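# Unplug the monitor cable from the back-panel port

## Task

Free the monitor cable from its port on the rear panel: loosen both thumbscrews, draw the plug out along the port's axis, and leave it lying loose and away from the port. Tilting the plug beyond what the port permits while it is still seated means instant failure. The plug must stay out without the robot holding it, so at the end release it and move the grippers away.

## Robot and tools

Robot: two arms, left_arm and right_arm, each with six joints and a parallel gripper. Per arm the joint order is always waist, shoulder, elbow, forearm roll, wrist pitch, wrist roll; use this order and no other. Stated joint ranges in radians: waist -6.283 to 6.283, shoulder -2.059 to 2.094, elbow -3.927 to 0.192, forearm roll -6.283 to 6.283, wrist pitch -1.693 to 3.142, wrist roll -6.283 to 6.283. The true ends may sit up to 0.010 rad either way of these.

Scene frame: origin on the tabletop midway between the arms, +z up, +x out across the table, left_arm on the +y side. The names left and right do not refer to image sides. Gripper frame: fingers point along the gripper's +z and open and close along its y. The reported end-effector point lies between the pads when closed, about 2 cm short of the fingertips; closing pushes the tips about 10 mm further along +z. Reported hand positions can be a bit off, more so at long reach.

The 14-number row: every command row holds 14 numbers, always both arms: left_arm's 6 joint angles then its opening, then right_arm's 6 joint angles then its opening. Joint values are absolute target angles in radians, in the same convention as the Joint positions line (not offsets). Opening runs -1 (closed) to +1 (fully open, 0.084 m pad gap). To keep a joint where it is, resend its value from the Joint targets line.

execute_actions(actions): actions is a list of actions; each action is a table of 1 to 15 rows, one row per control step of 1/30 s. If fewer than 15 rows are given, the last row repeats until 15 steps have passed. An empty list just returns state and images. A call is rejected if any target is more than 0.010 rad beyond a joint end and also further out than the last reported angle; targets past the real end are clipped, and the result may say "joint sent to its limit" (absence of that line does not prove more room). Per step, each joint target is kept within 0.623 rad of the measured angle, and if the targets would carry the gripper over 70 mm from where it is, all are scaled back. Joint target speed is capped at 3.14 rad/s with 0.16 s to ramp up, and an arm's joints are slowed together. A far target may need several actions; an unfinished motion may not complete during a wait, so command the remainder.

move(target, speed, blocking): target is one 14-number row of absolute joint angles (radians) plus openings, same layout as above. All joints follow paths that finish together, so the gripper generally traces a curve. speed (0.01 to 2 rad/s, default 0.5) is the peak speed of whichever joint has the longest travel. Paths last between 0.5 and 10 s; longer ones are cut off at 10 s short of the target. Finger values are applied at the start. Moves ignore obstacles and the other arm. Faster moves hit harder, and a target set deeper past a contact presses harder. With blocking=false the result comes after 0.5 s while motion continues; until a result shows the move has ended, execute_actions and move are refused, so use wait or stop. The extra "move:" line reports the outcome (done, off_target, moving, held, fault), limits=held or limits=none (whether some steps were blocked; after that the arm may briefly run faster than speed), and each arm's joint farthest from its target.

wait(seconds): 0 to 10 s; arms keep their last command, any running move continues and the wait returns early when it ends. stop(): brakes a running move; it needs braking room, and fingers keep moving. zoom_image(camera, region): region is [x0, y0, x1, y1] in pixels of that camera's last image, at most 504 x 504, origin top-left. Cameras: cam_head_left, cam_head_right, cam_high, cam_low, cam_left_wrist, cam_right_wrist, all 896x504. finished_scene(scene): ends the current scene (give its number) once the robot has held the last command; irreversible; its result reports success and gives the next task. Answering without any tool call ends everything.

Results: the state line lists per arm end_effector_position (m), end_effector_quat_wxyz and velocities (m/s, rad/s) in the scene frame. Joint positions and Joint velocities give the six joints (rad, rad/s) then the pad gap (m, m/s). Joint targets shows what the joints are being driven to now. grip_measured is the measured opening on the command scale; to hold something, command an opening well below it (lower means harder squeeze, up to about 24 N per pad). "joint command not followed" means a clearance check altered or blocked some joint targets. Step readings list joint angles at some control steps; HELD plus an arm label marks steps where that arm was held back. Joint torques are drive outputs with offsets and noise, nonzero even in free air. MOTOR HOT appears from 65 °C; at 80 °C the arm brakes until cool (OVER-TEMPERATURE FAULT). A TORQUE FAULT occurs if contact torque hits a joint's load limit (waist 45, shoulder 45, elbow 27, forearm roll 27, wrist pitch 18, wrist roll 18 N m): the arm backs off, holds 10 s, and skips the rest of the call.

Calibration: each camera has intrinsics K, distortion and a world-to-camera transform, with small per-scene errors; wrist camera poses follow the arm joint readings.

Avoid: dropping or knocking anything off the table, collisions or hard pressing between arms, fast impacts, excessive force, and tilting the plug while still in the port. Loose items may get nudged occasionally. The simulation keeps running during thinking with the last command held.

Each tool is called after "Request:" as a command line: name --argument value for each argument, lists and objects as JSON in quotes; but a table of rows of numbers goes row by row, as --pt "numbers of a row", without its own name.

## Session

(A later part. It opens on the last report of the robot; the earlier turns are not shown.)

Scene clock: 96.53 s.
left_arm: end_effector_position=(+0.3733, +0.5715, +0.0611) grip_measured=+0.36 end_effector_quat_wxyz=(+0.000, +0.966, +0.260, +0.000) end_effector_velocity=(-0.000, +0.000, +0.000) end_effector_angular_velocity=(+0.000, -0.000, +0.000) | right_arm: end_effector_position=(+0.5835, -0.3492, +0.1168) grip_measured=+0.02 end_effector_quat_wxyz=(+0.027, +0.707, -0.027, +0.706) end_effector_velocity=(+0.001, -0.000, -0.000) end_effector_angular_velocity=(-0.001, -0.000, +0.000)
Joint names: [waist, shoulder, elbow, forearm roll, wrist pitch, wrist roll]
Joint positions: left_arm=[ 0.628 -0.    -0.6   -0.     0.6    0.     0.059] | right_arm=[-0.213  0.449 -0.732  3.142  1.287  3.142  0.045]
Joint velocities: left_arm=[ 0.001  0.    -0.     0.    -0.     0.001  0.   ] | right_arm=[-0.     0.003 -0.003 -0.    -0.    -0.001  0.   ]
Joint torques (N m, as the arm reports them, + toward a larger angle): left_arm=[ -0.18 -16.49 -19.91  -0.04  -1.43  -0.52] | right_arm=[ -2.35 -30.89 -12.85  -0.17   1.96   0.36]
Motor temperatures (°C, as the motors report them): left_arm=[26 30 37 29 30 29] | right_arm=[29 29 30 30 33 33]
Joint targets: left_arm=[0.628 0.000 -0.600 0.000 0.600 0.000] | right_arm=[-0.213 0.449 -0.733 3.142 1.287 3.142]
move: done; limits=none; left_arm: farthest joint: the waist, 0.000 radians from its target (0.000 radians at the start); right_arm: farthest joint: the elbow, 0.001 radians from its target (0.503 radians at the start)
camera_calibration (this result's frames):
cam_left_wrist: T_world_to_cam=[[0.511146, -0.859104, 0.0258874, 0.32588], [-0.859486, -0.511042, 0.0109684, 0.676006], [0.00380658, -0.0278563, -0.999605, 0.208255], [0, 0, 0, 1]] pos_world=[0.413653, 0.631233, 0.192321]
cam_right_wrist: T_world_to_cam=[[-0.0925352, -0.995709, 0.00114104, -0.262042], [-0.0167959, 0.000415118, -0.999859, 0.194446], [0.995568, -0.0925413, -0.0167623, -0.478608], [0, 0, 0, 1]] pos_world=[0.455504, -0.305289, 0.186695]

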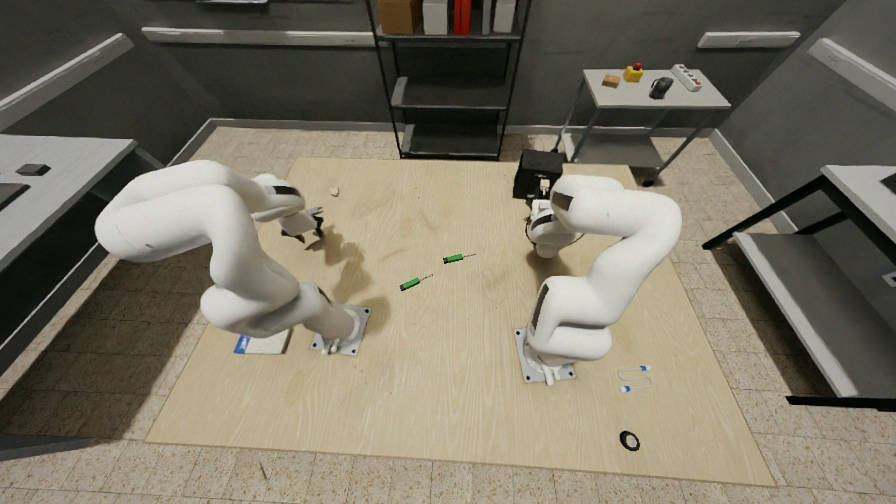

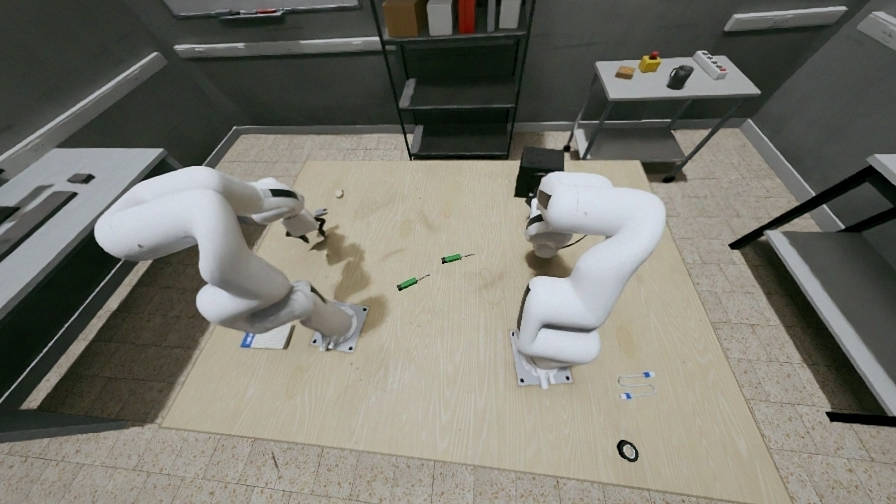

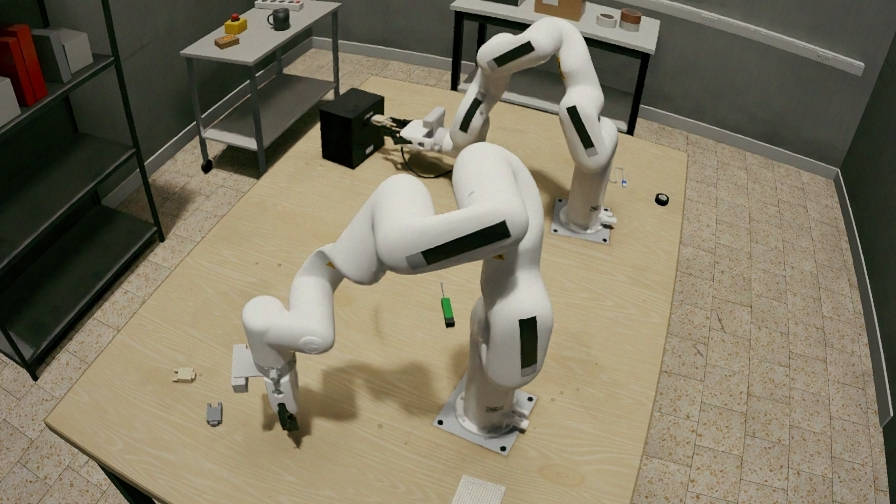

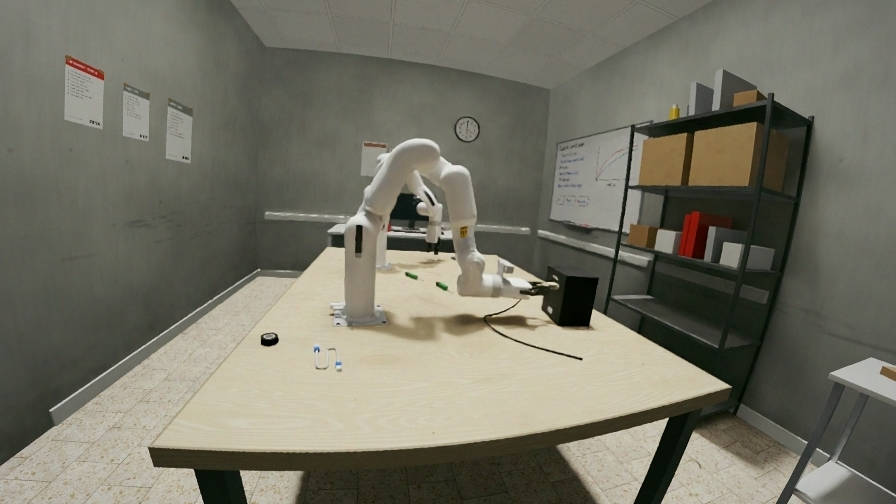

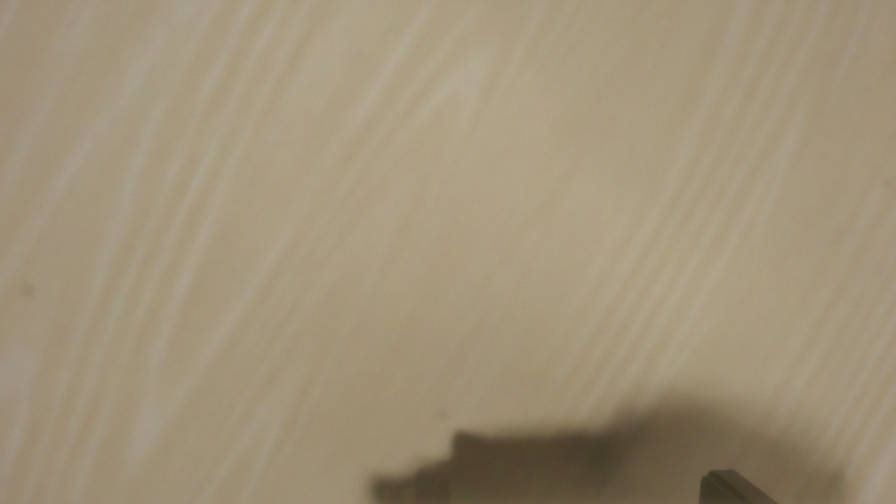

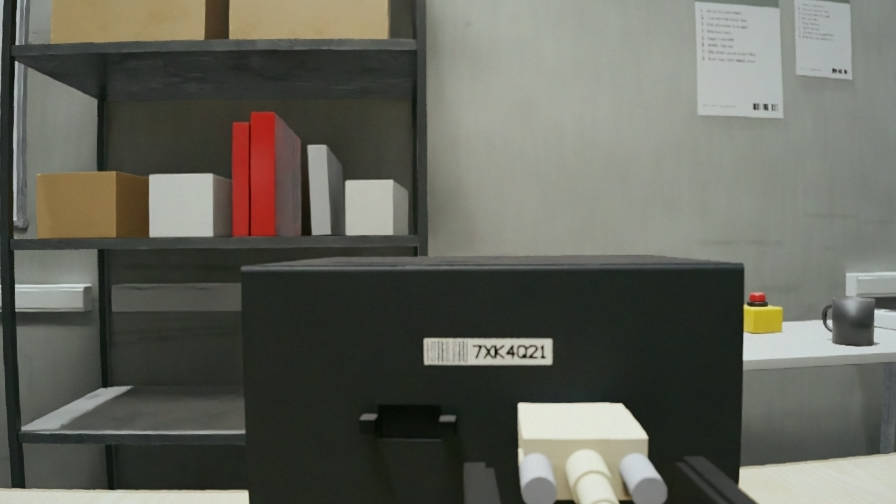

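Request:
move --target '[0.628,0,-0.6,0,0.6,0,0.37,-0.199,0.449,-0.733,3.1416,1.287,3.1416,0.03]' --speed 0.02

Request:
execute_actions --actions '[[[0.628,0,-0.6,0,0.6,0,0.37,-0.199,0.4293,-0.7289,3.1416,1.2714,3.1416,0.03]],[[0.628,0,-0.6,0,0.6,0,0.37,-0.199,0.4097,-0.7248,3.1416,1.2558,3.1416,0.03]],[[0.628,0,-0.6,0,0.6,0,0.37,-0.199,0.39,-0.7207,3.1416,1.2401,3.1416,0.03]],[[0.628,0,-0.6,0,0.6,0,0.37,-0.199,0.3703,-0.7166,3.1416,1.2245,3.1416,0.03]],[[0.628,0,-0.6,0,0.6,0,0.37,-0.221,0.3703,-0.7166,3.1416,1.2245,3.1416,0.03]],[[0.628,0,-0.6,0,0.6,0,0.37,-0.227,0.3703,-0.7166,3.1416,1.2245,3.1416,0.03]],[[0.628,0,-0.6,0,0.6,0,0.37,-0.227,0.39,-0.7207,3.1416,1.2401,3.1416,0.03]],[[0.628,0,-0.6,0,0.6,0,0.37,-0.227,0.4097,-0.7248,3.1416,1.2558,3.1416,0.03]],[[0.628,0,-0.6,0,0.6,0,0.37,-0.227,0.4293,-0.7289,3.1416,1.2714,3.1416,0.03]],[[0.628,0,-0.6,0,0.6,0,0.37,-0.227,0.449,-0.733,3.1416,1.287,3.1416,0.03]],[[0.628,0,-0.6,0,0.6,0,0.37,-0.213,0.449,-0.733,3.1416,1.287,3.1416,0.03]]]'

Scene clock: 123.40 s.
left_arm: end_effector_position=(+0.3733, +0.5715, +0.0611) grip_measured=+0.36 end_effector_quat_wxyz=(+0.000, +0.966, +0.260, +0.000) end_effector_velocity=(-0.001, -0.000, -0.000) end_effector_angular_velocity=(-0.001, +0.001, -0.000) | right_arm: end_effector_position=(+0.5844, -0.3431, +0.1175) grip_measured=+0.02 end_effector_quat_wxyz=(+0.023, +0.706, -0.024, +0.707) end_effector_velocity=(+0.000, +0.002, +0.000) end_effector_angular_velocity=(+0.000, -0.002, +0.003)
Joint names: [waist, shoulder, elbow, forearm roll, wrist pitch, wrist roll]
Joint positions: left_arm=[ 0.628  0.    -0.6   -0.     0.6    0.     0.059] | right_arm=[-0.202  0.449 -0.733  3.143  1.287  3.142  0.045]
Joint velocities: left_arm=[ 0.     0.     0.001  0.    -0.     0.     0.   ] | right_arm=[ 0.002  0.     0.    -0.001  0.002  0.001  0.   ]
Joint torques (N m, as the arm reports them, + toward a larger angle): left_arm=[  0.74 -15.45 -19.78   0.12  -1.57  -0.59] | right_arm=[  8.3  -28.52 -10.55  -2.59   1.45   0.26]
Motor temperatures (°C, as the motors report them): left_arm=[26 30 37 29 30 29] | right_arm=[29 29 30 30 33 33]
Joint targets: left_arm=[0.628 0.000 -0.600 0.000 0.600 0.000] | right_arm=[-0.199 0.449 -0.733 3.142 1.287 3.142]
move: done; limits=none; left_arm: farthest joint: the waist, 0.000 radians from its target (0.000 radians at the start); right_arm: farthest joint: the waist, 0.003 radians from its target (0.014 radians at the start)
camera_calibration (this result's frames):
cam_left_wrist: T_world_to_cam=[[0.511146, -0.859104, 0.0258874, 0.32588], [-0.859486, -0.511042, 0.0109682, 0.676006], [0.00380674, -0.0278562, -0.999605, 0.208254], [0, 0, 0, 1]] pos_world=[0.413653, 0.631233, 0.192321]
cam_right_wrist: T_world_to_cam=[[-0.083143, -0.996537, 0.000538047, -0.261549], [-0.0150706, 0.000717518, -0.999886, 0.194237], [0.996424, -0.0831417, -0.0150781, -0.476402], [0, 0, 0, 1]] pos_world=[0.455879, -0.300391, 0.187172]

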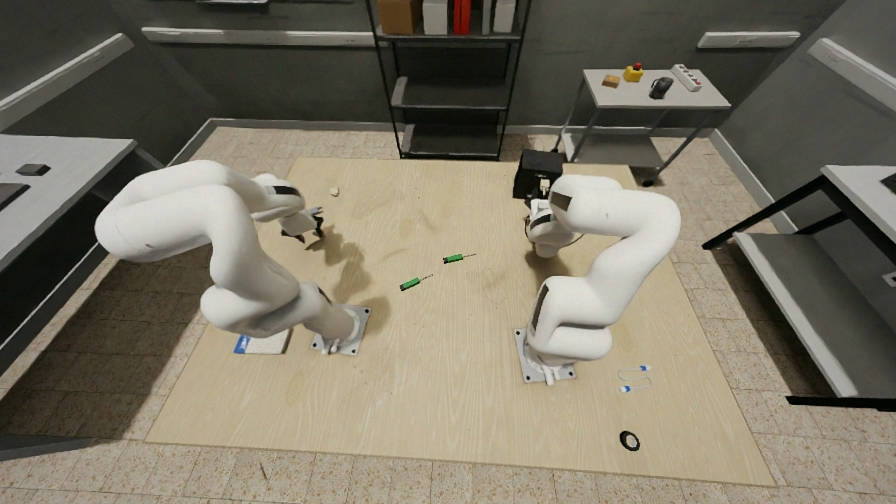

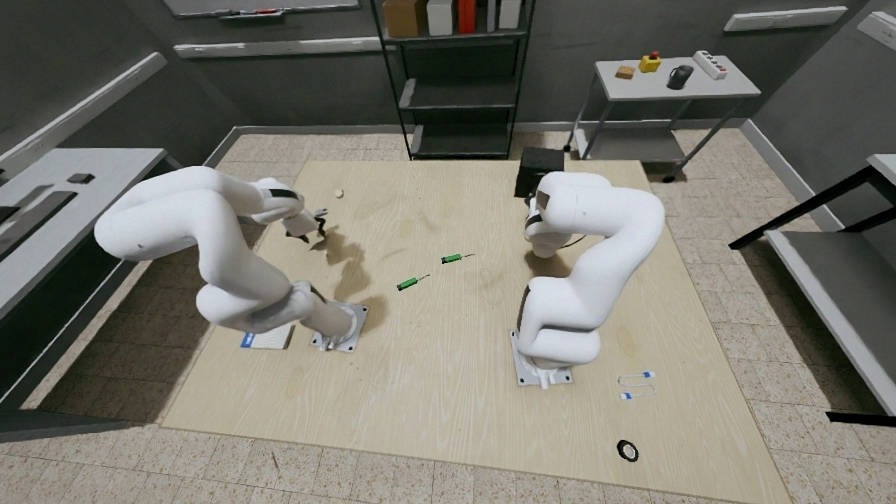

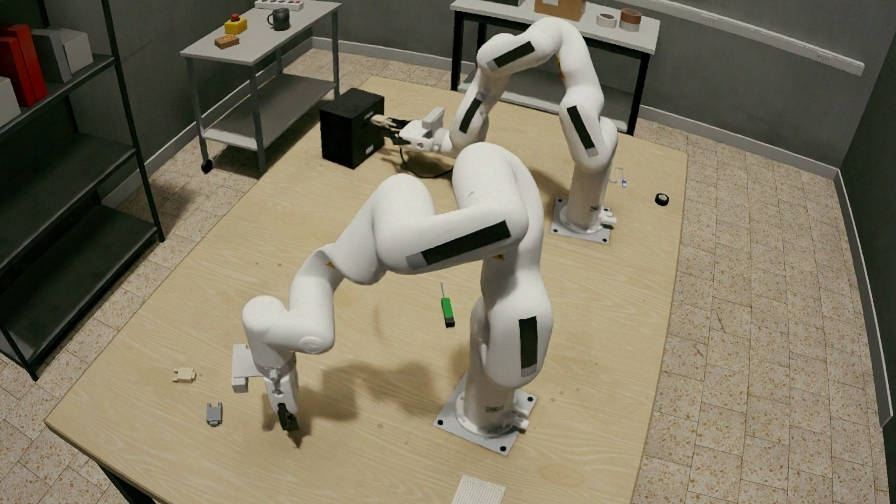

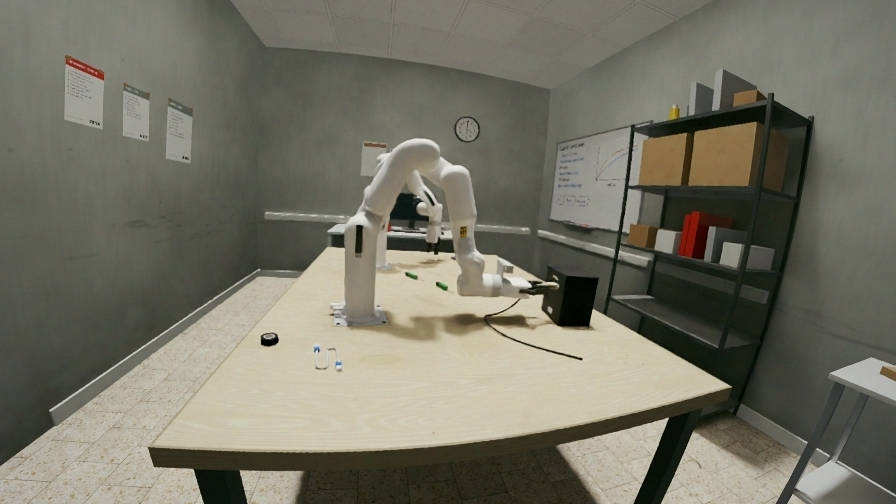

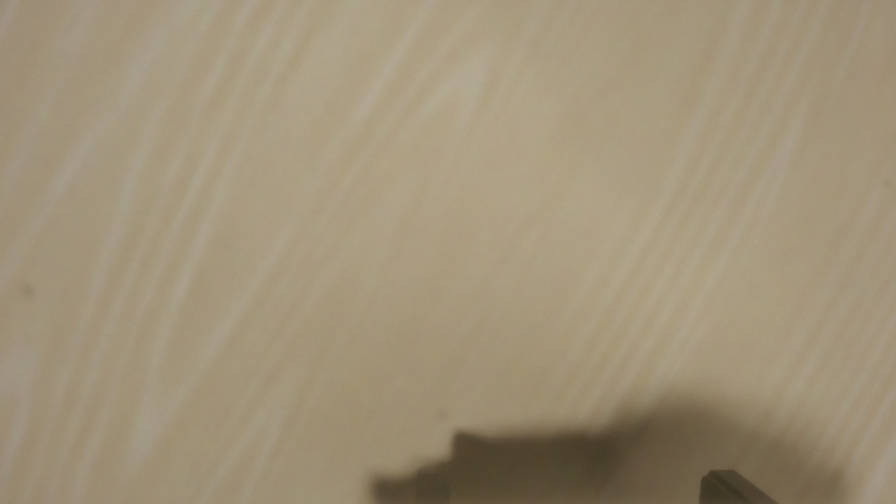

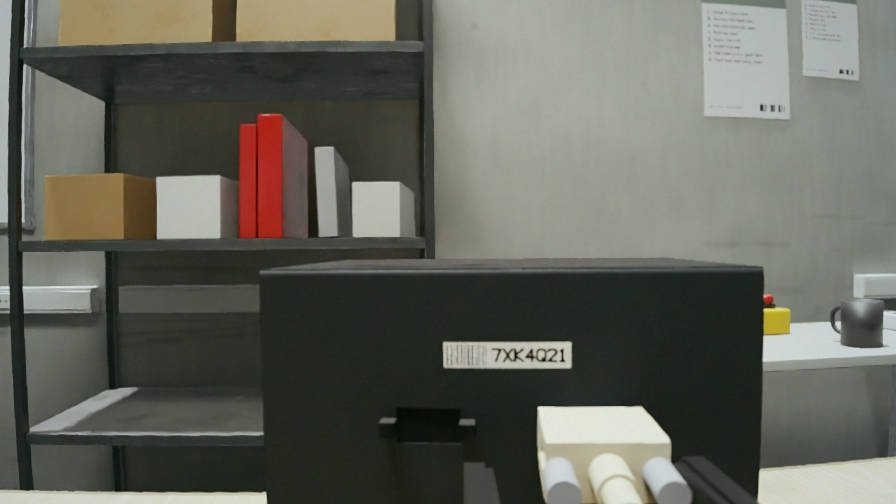

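Scene clock: 128.90 s.
left_arm: end_effector_position=(+0.3733, +0.5715, +0.0611) grip_measured=+0.36 end_effector_quat_wxyz=(+0.000, +0.966, +0.260, +0.000) end_effector_velocity=(-0.000, +0.000, +0.000) end_effector_angular_velocity=(+0.000, -0.000, +0.001) | right_arm: end_effector_position=(+0.5830, -0.3502, +0.1158) grip_measured=+0.02 end_effector_quat_wxyz=(+0.028, +0.708, -0.028, +0.706) end_effector_velocity=(+0.004, +0.007, +0.008) end_effector_angular_velocity=(-0.003, -0.019, +0.015)
Joint names: [waist, shoulder, elbow, forearm roll, wrist pitch, wrist roll]
Joint positions: left_arm=[ 0.628 -0.    -0.6    0.     0.6    0.     0.059] | right_arm=[-0.214  0.45  -0.732  3.142  1.286  3.142  0.045]
Joint velocities: left_arm=[ 0.    -0.001  0.    -0.    -0.    -0.    -0.   ] | right_arm=[ 0.01  -0.006 -0.006 -0.005  0.007 -0.    -0.   ]
Joint torques (N m, as the arm reports them, + toward a larger angle): left_arm=[  0.61 -15.75 -19.7    0.12  -1.2   -1.04] | right_arm=[ -2.33 -30.1  -12.21  -0.29   1.73   0.36]
Motor temperatures (°C, as the motors report them): left_arm=[26 30 37 29 30 29] | right_arm=[29 29 30 30 33 33]
Joint targets: left_arm=[0.628 0.000 -0.600 0.000 0.600 0.000] | right_arm=[-0.213 0.449 -0.733 3.142 1.287 3.142]
Step readings (joint positions; steps 1 to 15: 1st action; 16 to 30: 2nd action; 31 to 45: 3rd action; 46 to 60: 4th action; 61 to 75: 5th action; 76 to 90: 6th action; 91 to 105: 7th action; 106 to 120: 8th action; 121 to 135: 9th action; 136 to 150: 10th action; 151 to 165: 11th action):
0: left_arm=[0.628 0.000 -0.600 -0.000 0.600 0.000] | right_arm=[-0.202 0.449 -0.733 3.143 1.287 3.142]
1: left_arm=[0.628 0.000 -0.600 0.000 0.600 0.000] | right_arm=[-0.202 0.448 -0.733 3.143 1.287 3.142]
2: left_arm=[0.628 0.000 -0.600 -0.000 0.600 0.000] | right_arm=[-0.202 0.445 -0.732 3.143 1.283 3.142]
4: left_arm=[0.628 0.000 -0.600 -0.000 0.600 -0.000] | right_arm=[-0.201 0.437 -0.729 3.143 1.274 3.142]
8: left_arm=[0.628 0.000 -0.600 -0.000 0.600 0.000] | right_arm=[-0.201 0.433 -0.727 3.143 1.270 3.142]
15: left_arm=[0.628 0.000 -0.600 -0.000 0.600 -0.000] | right_arm=[-0.201 0.431 -0.727 3.143 1.270 3.142]
16: left_arm=[0.628 -0.000 -0.600 0.000 0.600 0.000] | right_arm=[-0.201 0.431 -0.727 3.143 1.269 3.142]
17: left_arm=[0.628 0.000 -0.600 -0.000 0.600 -0.000] | right_arm=[-0.200 0.427 -0.726 3.142 1.265 3.142]
19: left_arm=[0.628 0.000 -0.600 0.000 0.600 -0.000] | right_arm=[-0.200 0.417 -0.723 3.143 1.259 3.142]
23: left_arm=[0.628 0.000 -0.600 -0.000 0.600 -0.000] | right_arm=[-0.200 0.412 -0.722 3.143 1.255 3.142]
30: left_arm=[0.628 -0.000 -0.600 -0.000 0.600 0.000] | right_arm=[-0.200 0.411 -0.723 3.143 1.254 3.142]
31: left_arm=[0.628 0.000 -0.600 -0.000 0.600 -0.000] | right_arm=[-0.200 0.410 -0.723 3.143 1.254 3.142]
32: left_arm=[0.628 -0.000 -0.600 0.000 0.600 0.000] | right_arm=[-0.200 0.406 -0.722 3.143 1.250 3.142]
34: left_arm=[0.628 0.000 -0.600 -0.000 0.600 -0.000] | right_arm=[-0.200 0.396 -0.722 3.143 1.244 3.141]
38: left_arm=[0.628 0.000 -0.600 -0.000 0.600 -0.000] | right_arm=[-0.200 0.391 -0.721 3.143 1.240 3.141]
45: left_arm=[0.628 -0.000 -0.600 0.000 0.600 -0.000] | right_arm=[-0.200 0.390 -0.721 3.143 1.239 3.142]
46: left_arm=[0.628 -0.000 -0.600 0.000 0.600 -0.000] | right_arm=[-0.200 0.390 -0.721 3.143 1.239 3.142]
47: left_arm=[0.628 0.000 -0.600 0.000 0.600 -0.000] | right_arm=[-0.200 0.386 -0.720 3.143 1.235 3.142]
49: left_arm=[0.628 0.000 -0.600 0.000 0.600 -0.000] | right_arm=[-0.200 0.376 -0.718 3.143 1.229 3.141]
53: left_arm=[0.628 0.000 -0.600 -0.000 0.600 -0.000] | right_arm=[-0.200 0.371 -0.717 3.143 1.226 3.141]
60: left_arm=[0.628 0.000 -0.600 0.000 0.600 -0.000] | right_arm=[-0.200 0.370 -0.717 3.143 1.225 3.142]
61: left_arm=[0.628 -0.000 -0.600 0.000 0.600 -0.000] | right_arm=[-0.201 0.370 -0.717 3.143 1.225 3.142]
62: left_arm=[0.628 -0.000 -0.600 0.000 0.600 0.000] | right_arm=[-0.203 0.370 -0.717 3.141 1.226 3.142]
64: left_arm=[0.628 0.000 -0.600 -0.000 0.600 -0.000] | right_arm=[-0.208 0.367 -0.722 3.138 1.230 3.142]
68: left_arm=[0.628 -0.000 -0.600 0.000 0.600 -0.000] | right_arm=[-0.215 0.366 -0.722 3.139 1.229 3.142]
75: left_arm=[0.628 -0.000 -0.600 0.000 0.600 -0.000] | right_arm=[-0.219 0.369 -0.717 3.141 1.225 3.142]
76: left_arm=[0.628 0.000 -0.600 -0.000 0.600 -0.000] | right_arm=[-0.220 0.370 -0.717 3.141 1.225 3.142]
77: left_arm=[0.628 0.000 -0.600 -0.000 0.600 -0.000] | right_arm=[-0.222 0.370 -0.717 3.141 1.225 3.142]
79: left_arm=[0.628 0.000 -0.600 0.000 0.600 0.000] | right_arm=[-0.224 0.370 -0.717 3.141 1.225 3.142]
83: left_arm=[0.628 0.000 -0.600 0.000 0.600 -0.000] | right_arm=[-0.225 0.370 -0.717 3.140 1.225 3.142]
90: left_arm=[0.628 -0.000 -0.600 0.000 0.600 -0.000] | right_arm=[-0.225 0.370 -0.717 3.141 1.225 3.142]
91: left_arm=[0.628 -0.000 -0.600 0.000 0.600 -0.000] | right_arm=[-0.225 0.371 -0.717 3.141 1.225 3.142]
92: left_arm=[0.628 0.000 -0.600 0.000 0.600 0.000] | right_arm=[-0.225 0.374 -0.718 3.141 1.229 3.142]
94: left_arm=[0.628 0.000 -0.600 -0.000 0.600 0.000] | right_arm=[-0.225 0.382 -0.721 3.141 1.237 3.142]
98: left_arm=[0.628 -0.000 -0.600 0.000 0.600 -0.000] | right_arm=[-0.226 0.387 -0.722 3.141 1.241 3.142]
105: left_arm=[0.628 0.000 -0.600 -0.000 0.600 0.000] | right_arm=[-0.226 0.389 -0.722 3.141 1.241 3.142]
106: left_arm=[0.628 -0.000 -0.600 0.000 0.600 -0.000] | right_arm=[-0.226 0.389 -0.722 3.141 1.242 3.142]
107: left_arm=[0.628 0.000 -0.600 0.000 0.600 0.000] | right_arm=[-0.226 0.393 -0.723 3.141 1.245 3.142]
109: left_arm=[0.628 0.000 -0.600 0.000 0.600 0.000] | right_arm=[-0.226 0.403 -0.725 3.141 1.252 3.142]
113: left_arm=[0.628 0.000 -0.600 0.000 0.600 -0.000] | right_arm=[-0.226 0.408 -0.726 3.141 1.256 3.142]
120: left_arm=[0.628 -0.000 -0.600 0.000 0.600 -0.000] | right_arm=[-0.226 0.409 -0.726 3.141 1.256 3.142]
121: left_arm=[0.628 -0.000 -0.600 0.000 0.600 -0.000] | right_arm=[-0.226 0.409 -0.726 3.141 1.257 3.142]
122: left_arm=[0.628 0.000 -0.600 -0.000 0.600 -0.000] | right_arm=[-0.226 0.413 -0.726 3.141 1.260 3.142]
124: left_arm=[0.628 -0.000 -0.600 -0.000 0.600 -0.000] | right_arm=[-0.226 0.423 -0.728 3.141 1.266 3.141]
128: left_arm=[0.628 0.000 -0.600 -0.000 0.600 -0.000] | right_arm=[-0.227 0.428 -0.729 3.141 1.271 3.141]
135: left_arm=[0.628 -0.000 -0.600 -0.000 0.600 -0.000] | right_arm=[-0.227 0.429 -0.729 3.141 1.271 3.142]
136: left_arm=[0.628 0.000 -0.600 0.000 0.600 -0.000] | right_arm=[-0.227 0.430 -0.729 3.141 1.272 3.142]
137: left_arm=[0.628 0.000 -0.600 0.000 0.600 0.000] | right_arm=[-0.227 0.433 -0.730 3.141 1.275 3.142]
139: left_arm=[0.628 0.000 -0.600 0.000 0.600 -0.000] | right_arm=[-0.227 0.443 -0.732 3.141 1.282 3.141]
143: left_arm=[0.628 -0.000 -0.600 -0.000 0.600 0.000] | right_arm=[-0.227 0.448 -0.733 3.141 1.286 3.141]
150: left_arm=[0.628 -0.000 -0.600 0.000 0.600 0.000] | right_arm=[-0.227 0.449 -0.733 3.141 1.287 3.142]
151: left_arm=[0.628 0.000 -0.600 -0.000 0.600 -0.000] | right_arm=[-0.226 0.449 -0.733 3.141 1.287 3.142]
152: left_arm=[0.628 0.000 -0.600 0.000 0.600 0.000] | right_arm=[-0.224 0.449 -0.733 3.142 1.286 3.142]
154: left_arm=[0.628 -0.000 -0.600 -0.000 0.600 -0.000] | right_arm=[-0.222 0.452 -0.729 3.145 1.282 3.141]
158: left_arm=[0.628 -0.000 -0.600 0.000 0.600 0.000] | right_arm=[-0.219 0.453 -0.728 3.145 1.282 3.141]
165: Joint positions above
camera_calibration (this result's frames):
cam_left_wrist: T_world_to_cam=[[0.511146, -0.859104, 0.0258874, 0.32588], [-0.859486, -0.511042, 0.0109681, 0.676006], [0.0038068, -0.0278561, -0.999605, 0.208254], [0, 0, 0, 1]] pos_world=[0.413653, 0.631233, 0.192321]
cam_right_wrist: T_world_to_cam=[[-0.0946049, -0.995514, 0.0010412, -0.261782], [-0.0190771, 0.000767215, -0.999818, 0.194897], [0.995332, -0.0946075, -0.0190641, -0.478601], [0, 0, 0, 1]] pos_world=[0.455319, -0.306036, 0.18601]

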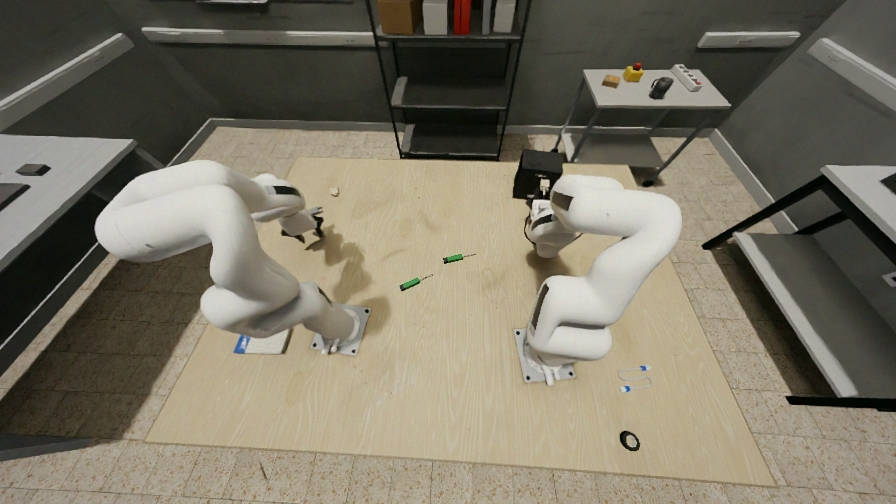

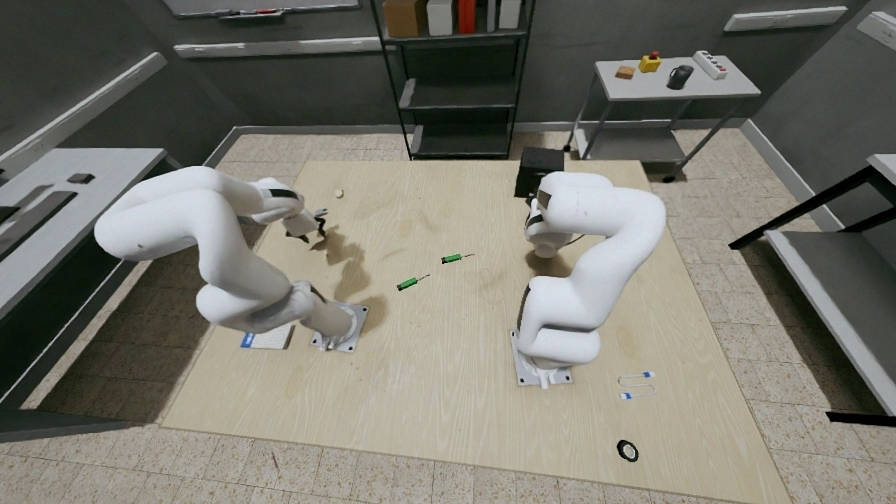

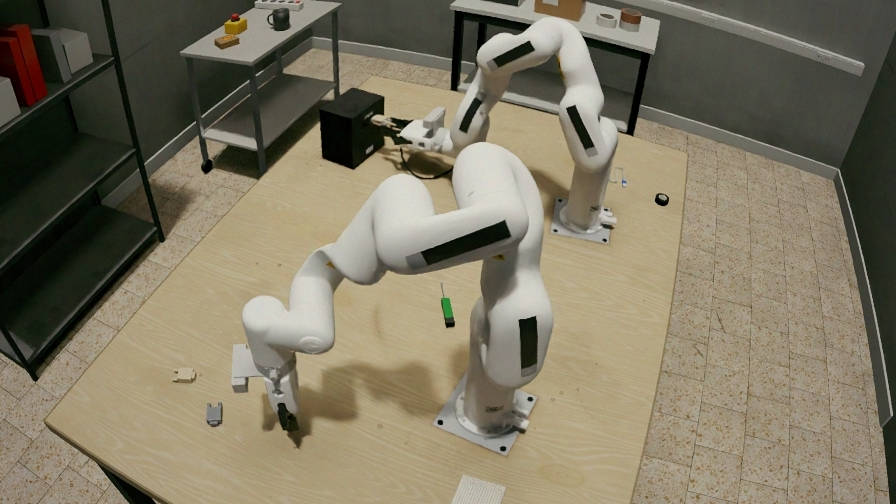

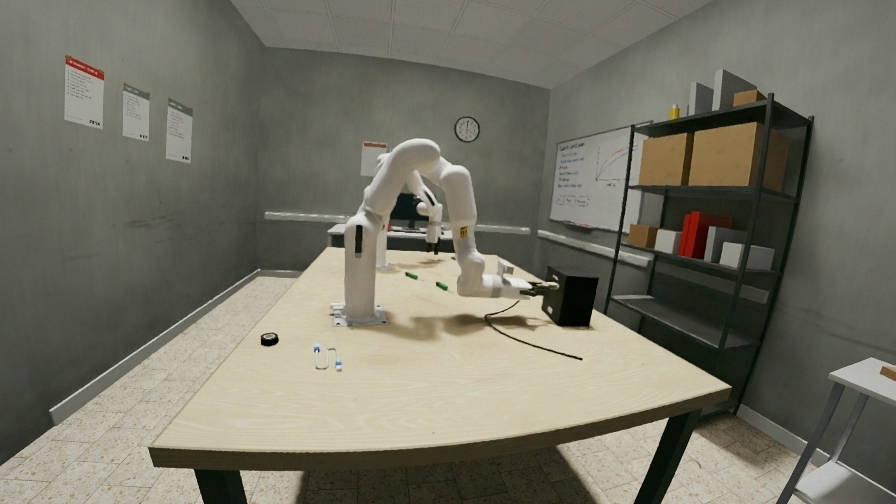

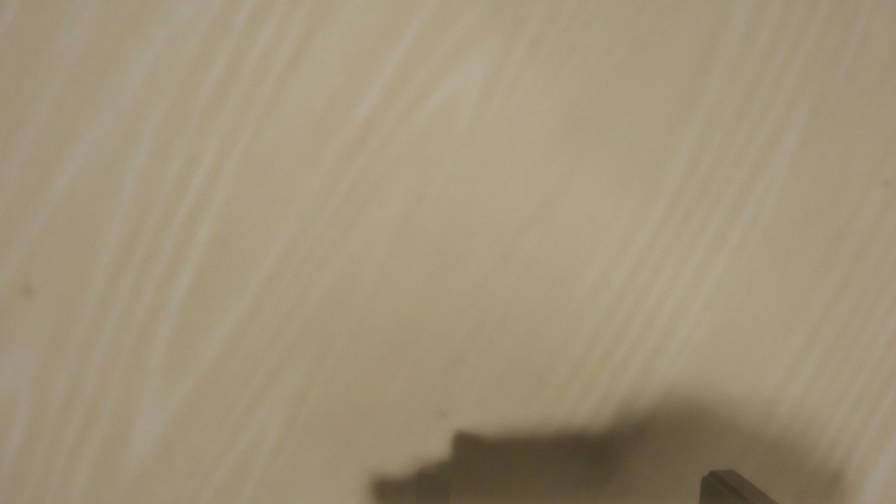

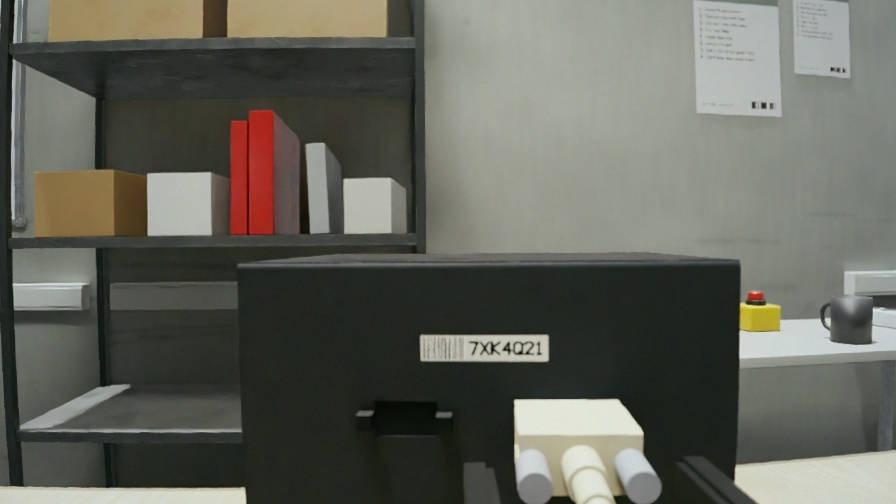

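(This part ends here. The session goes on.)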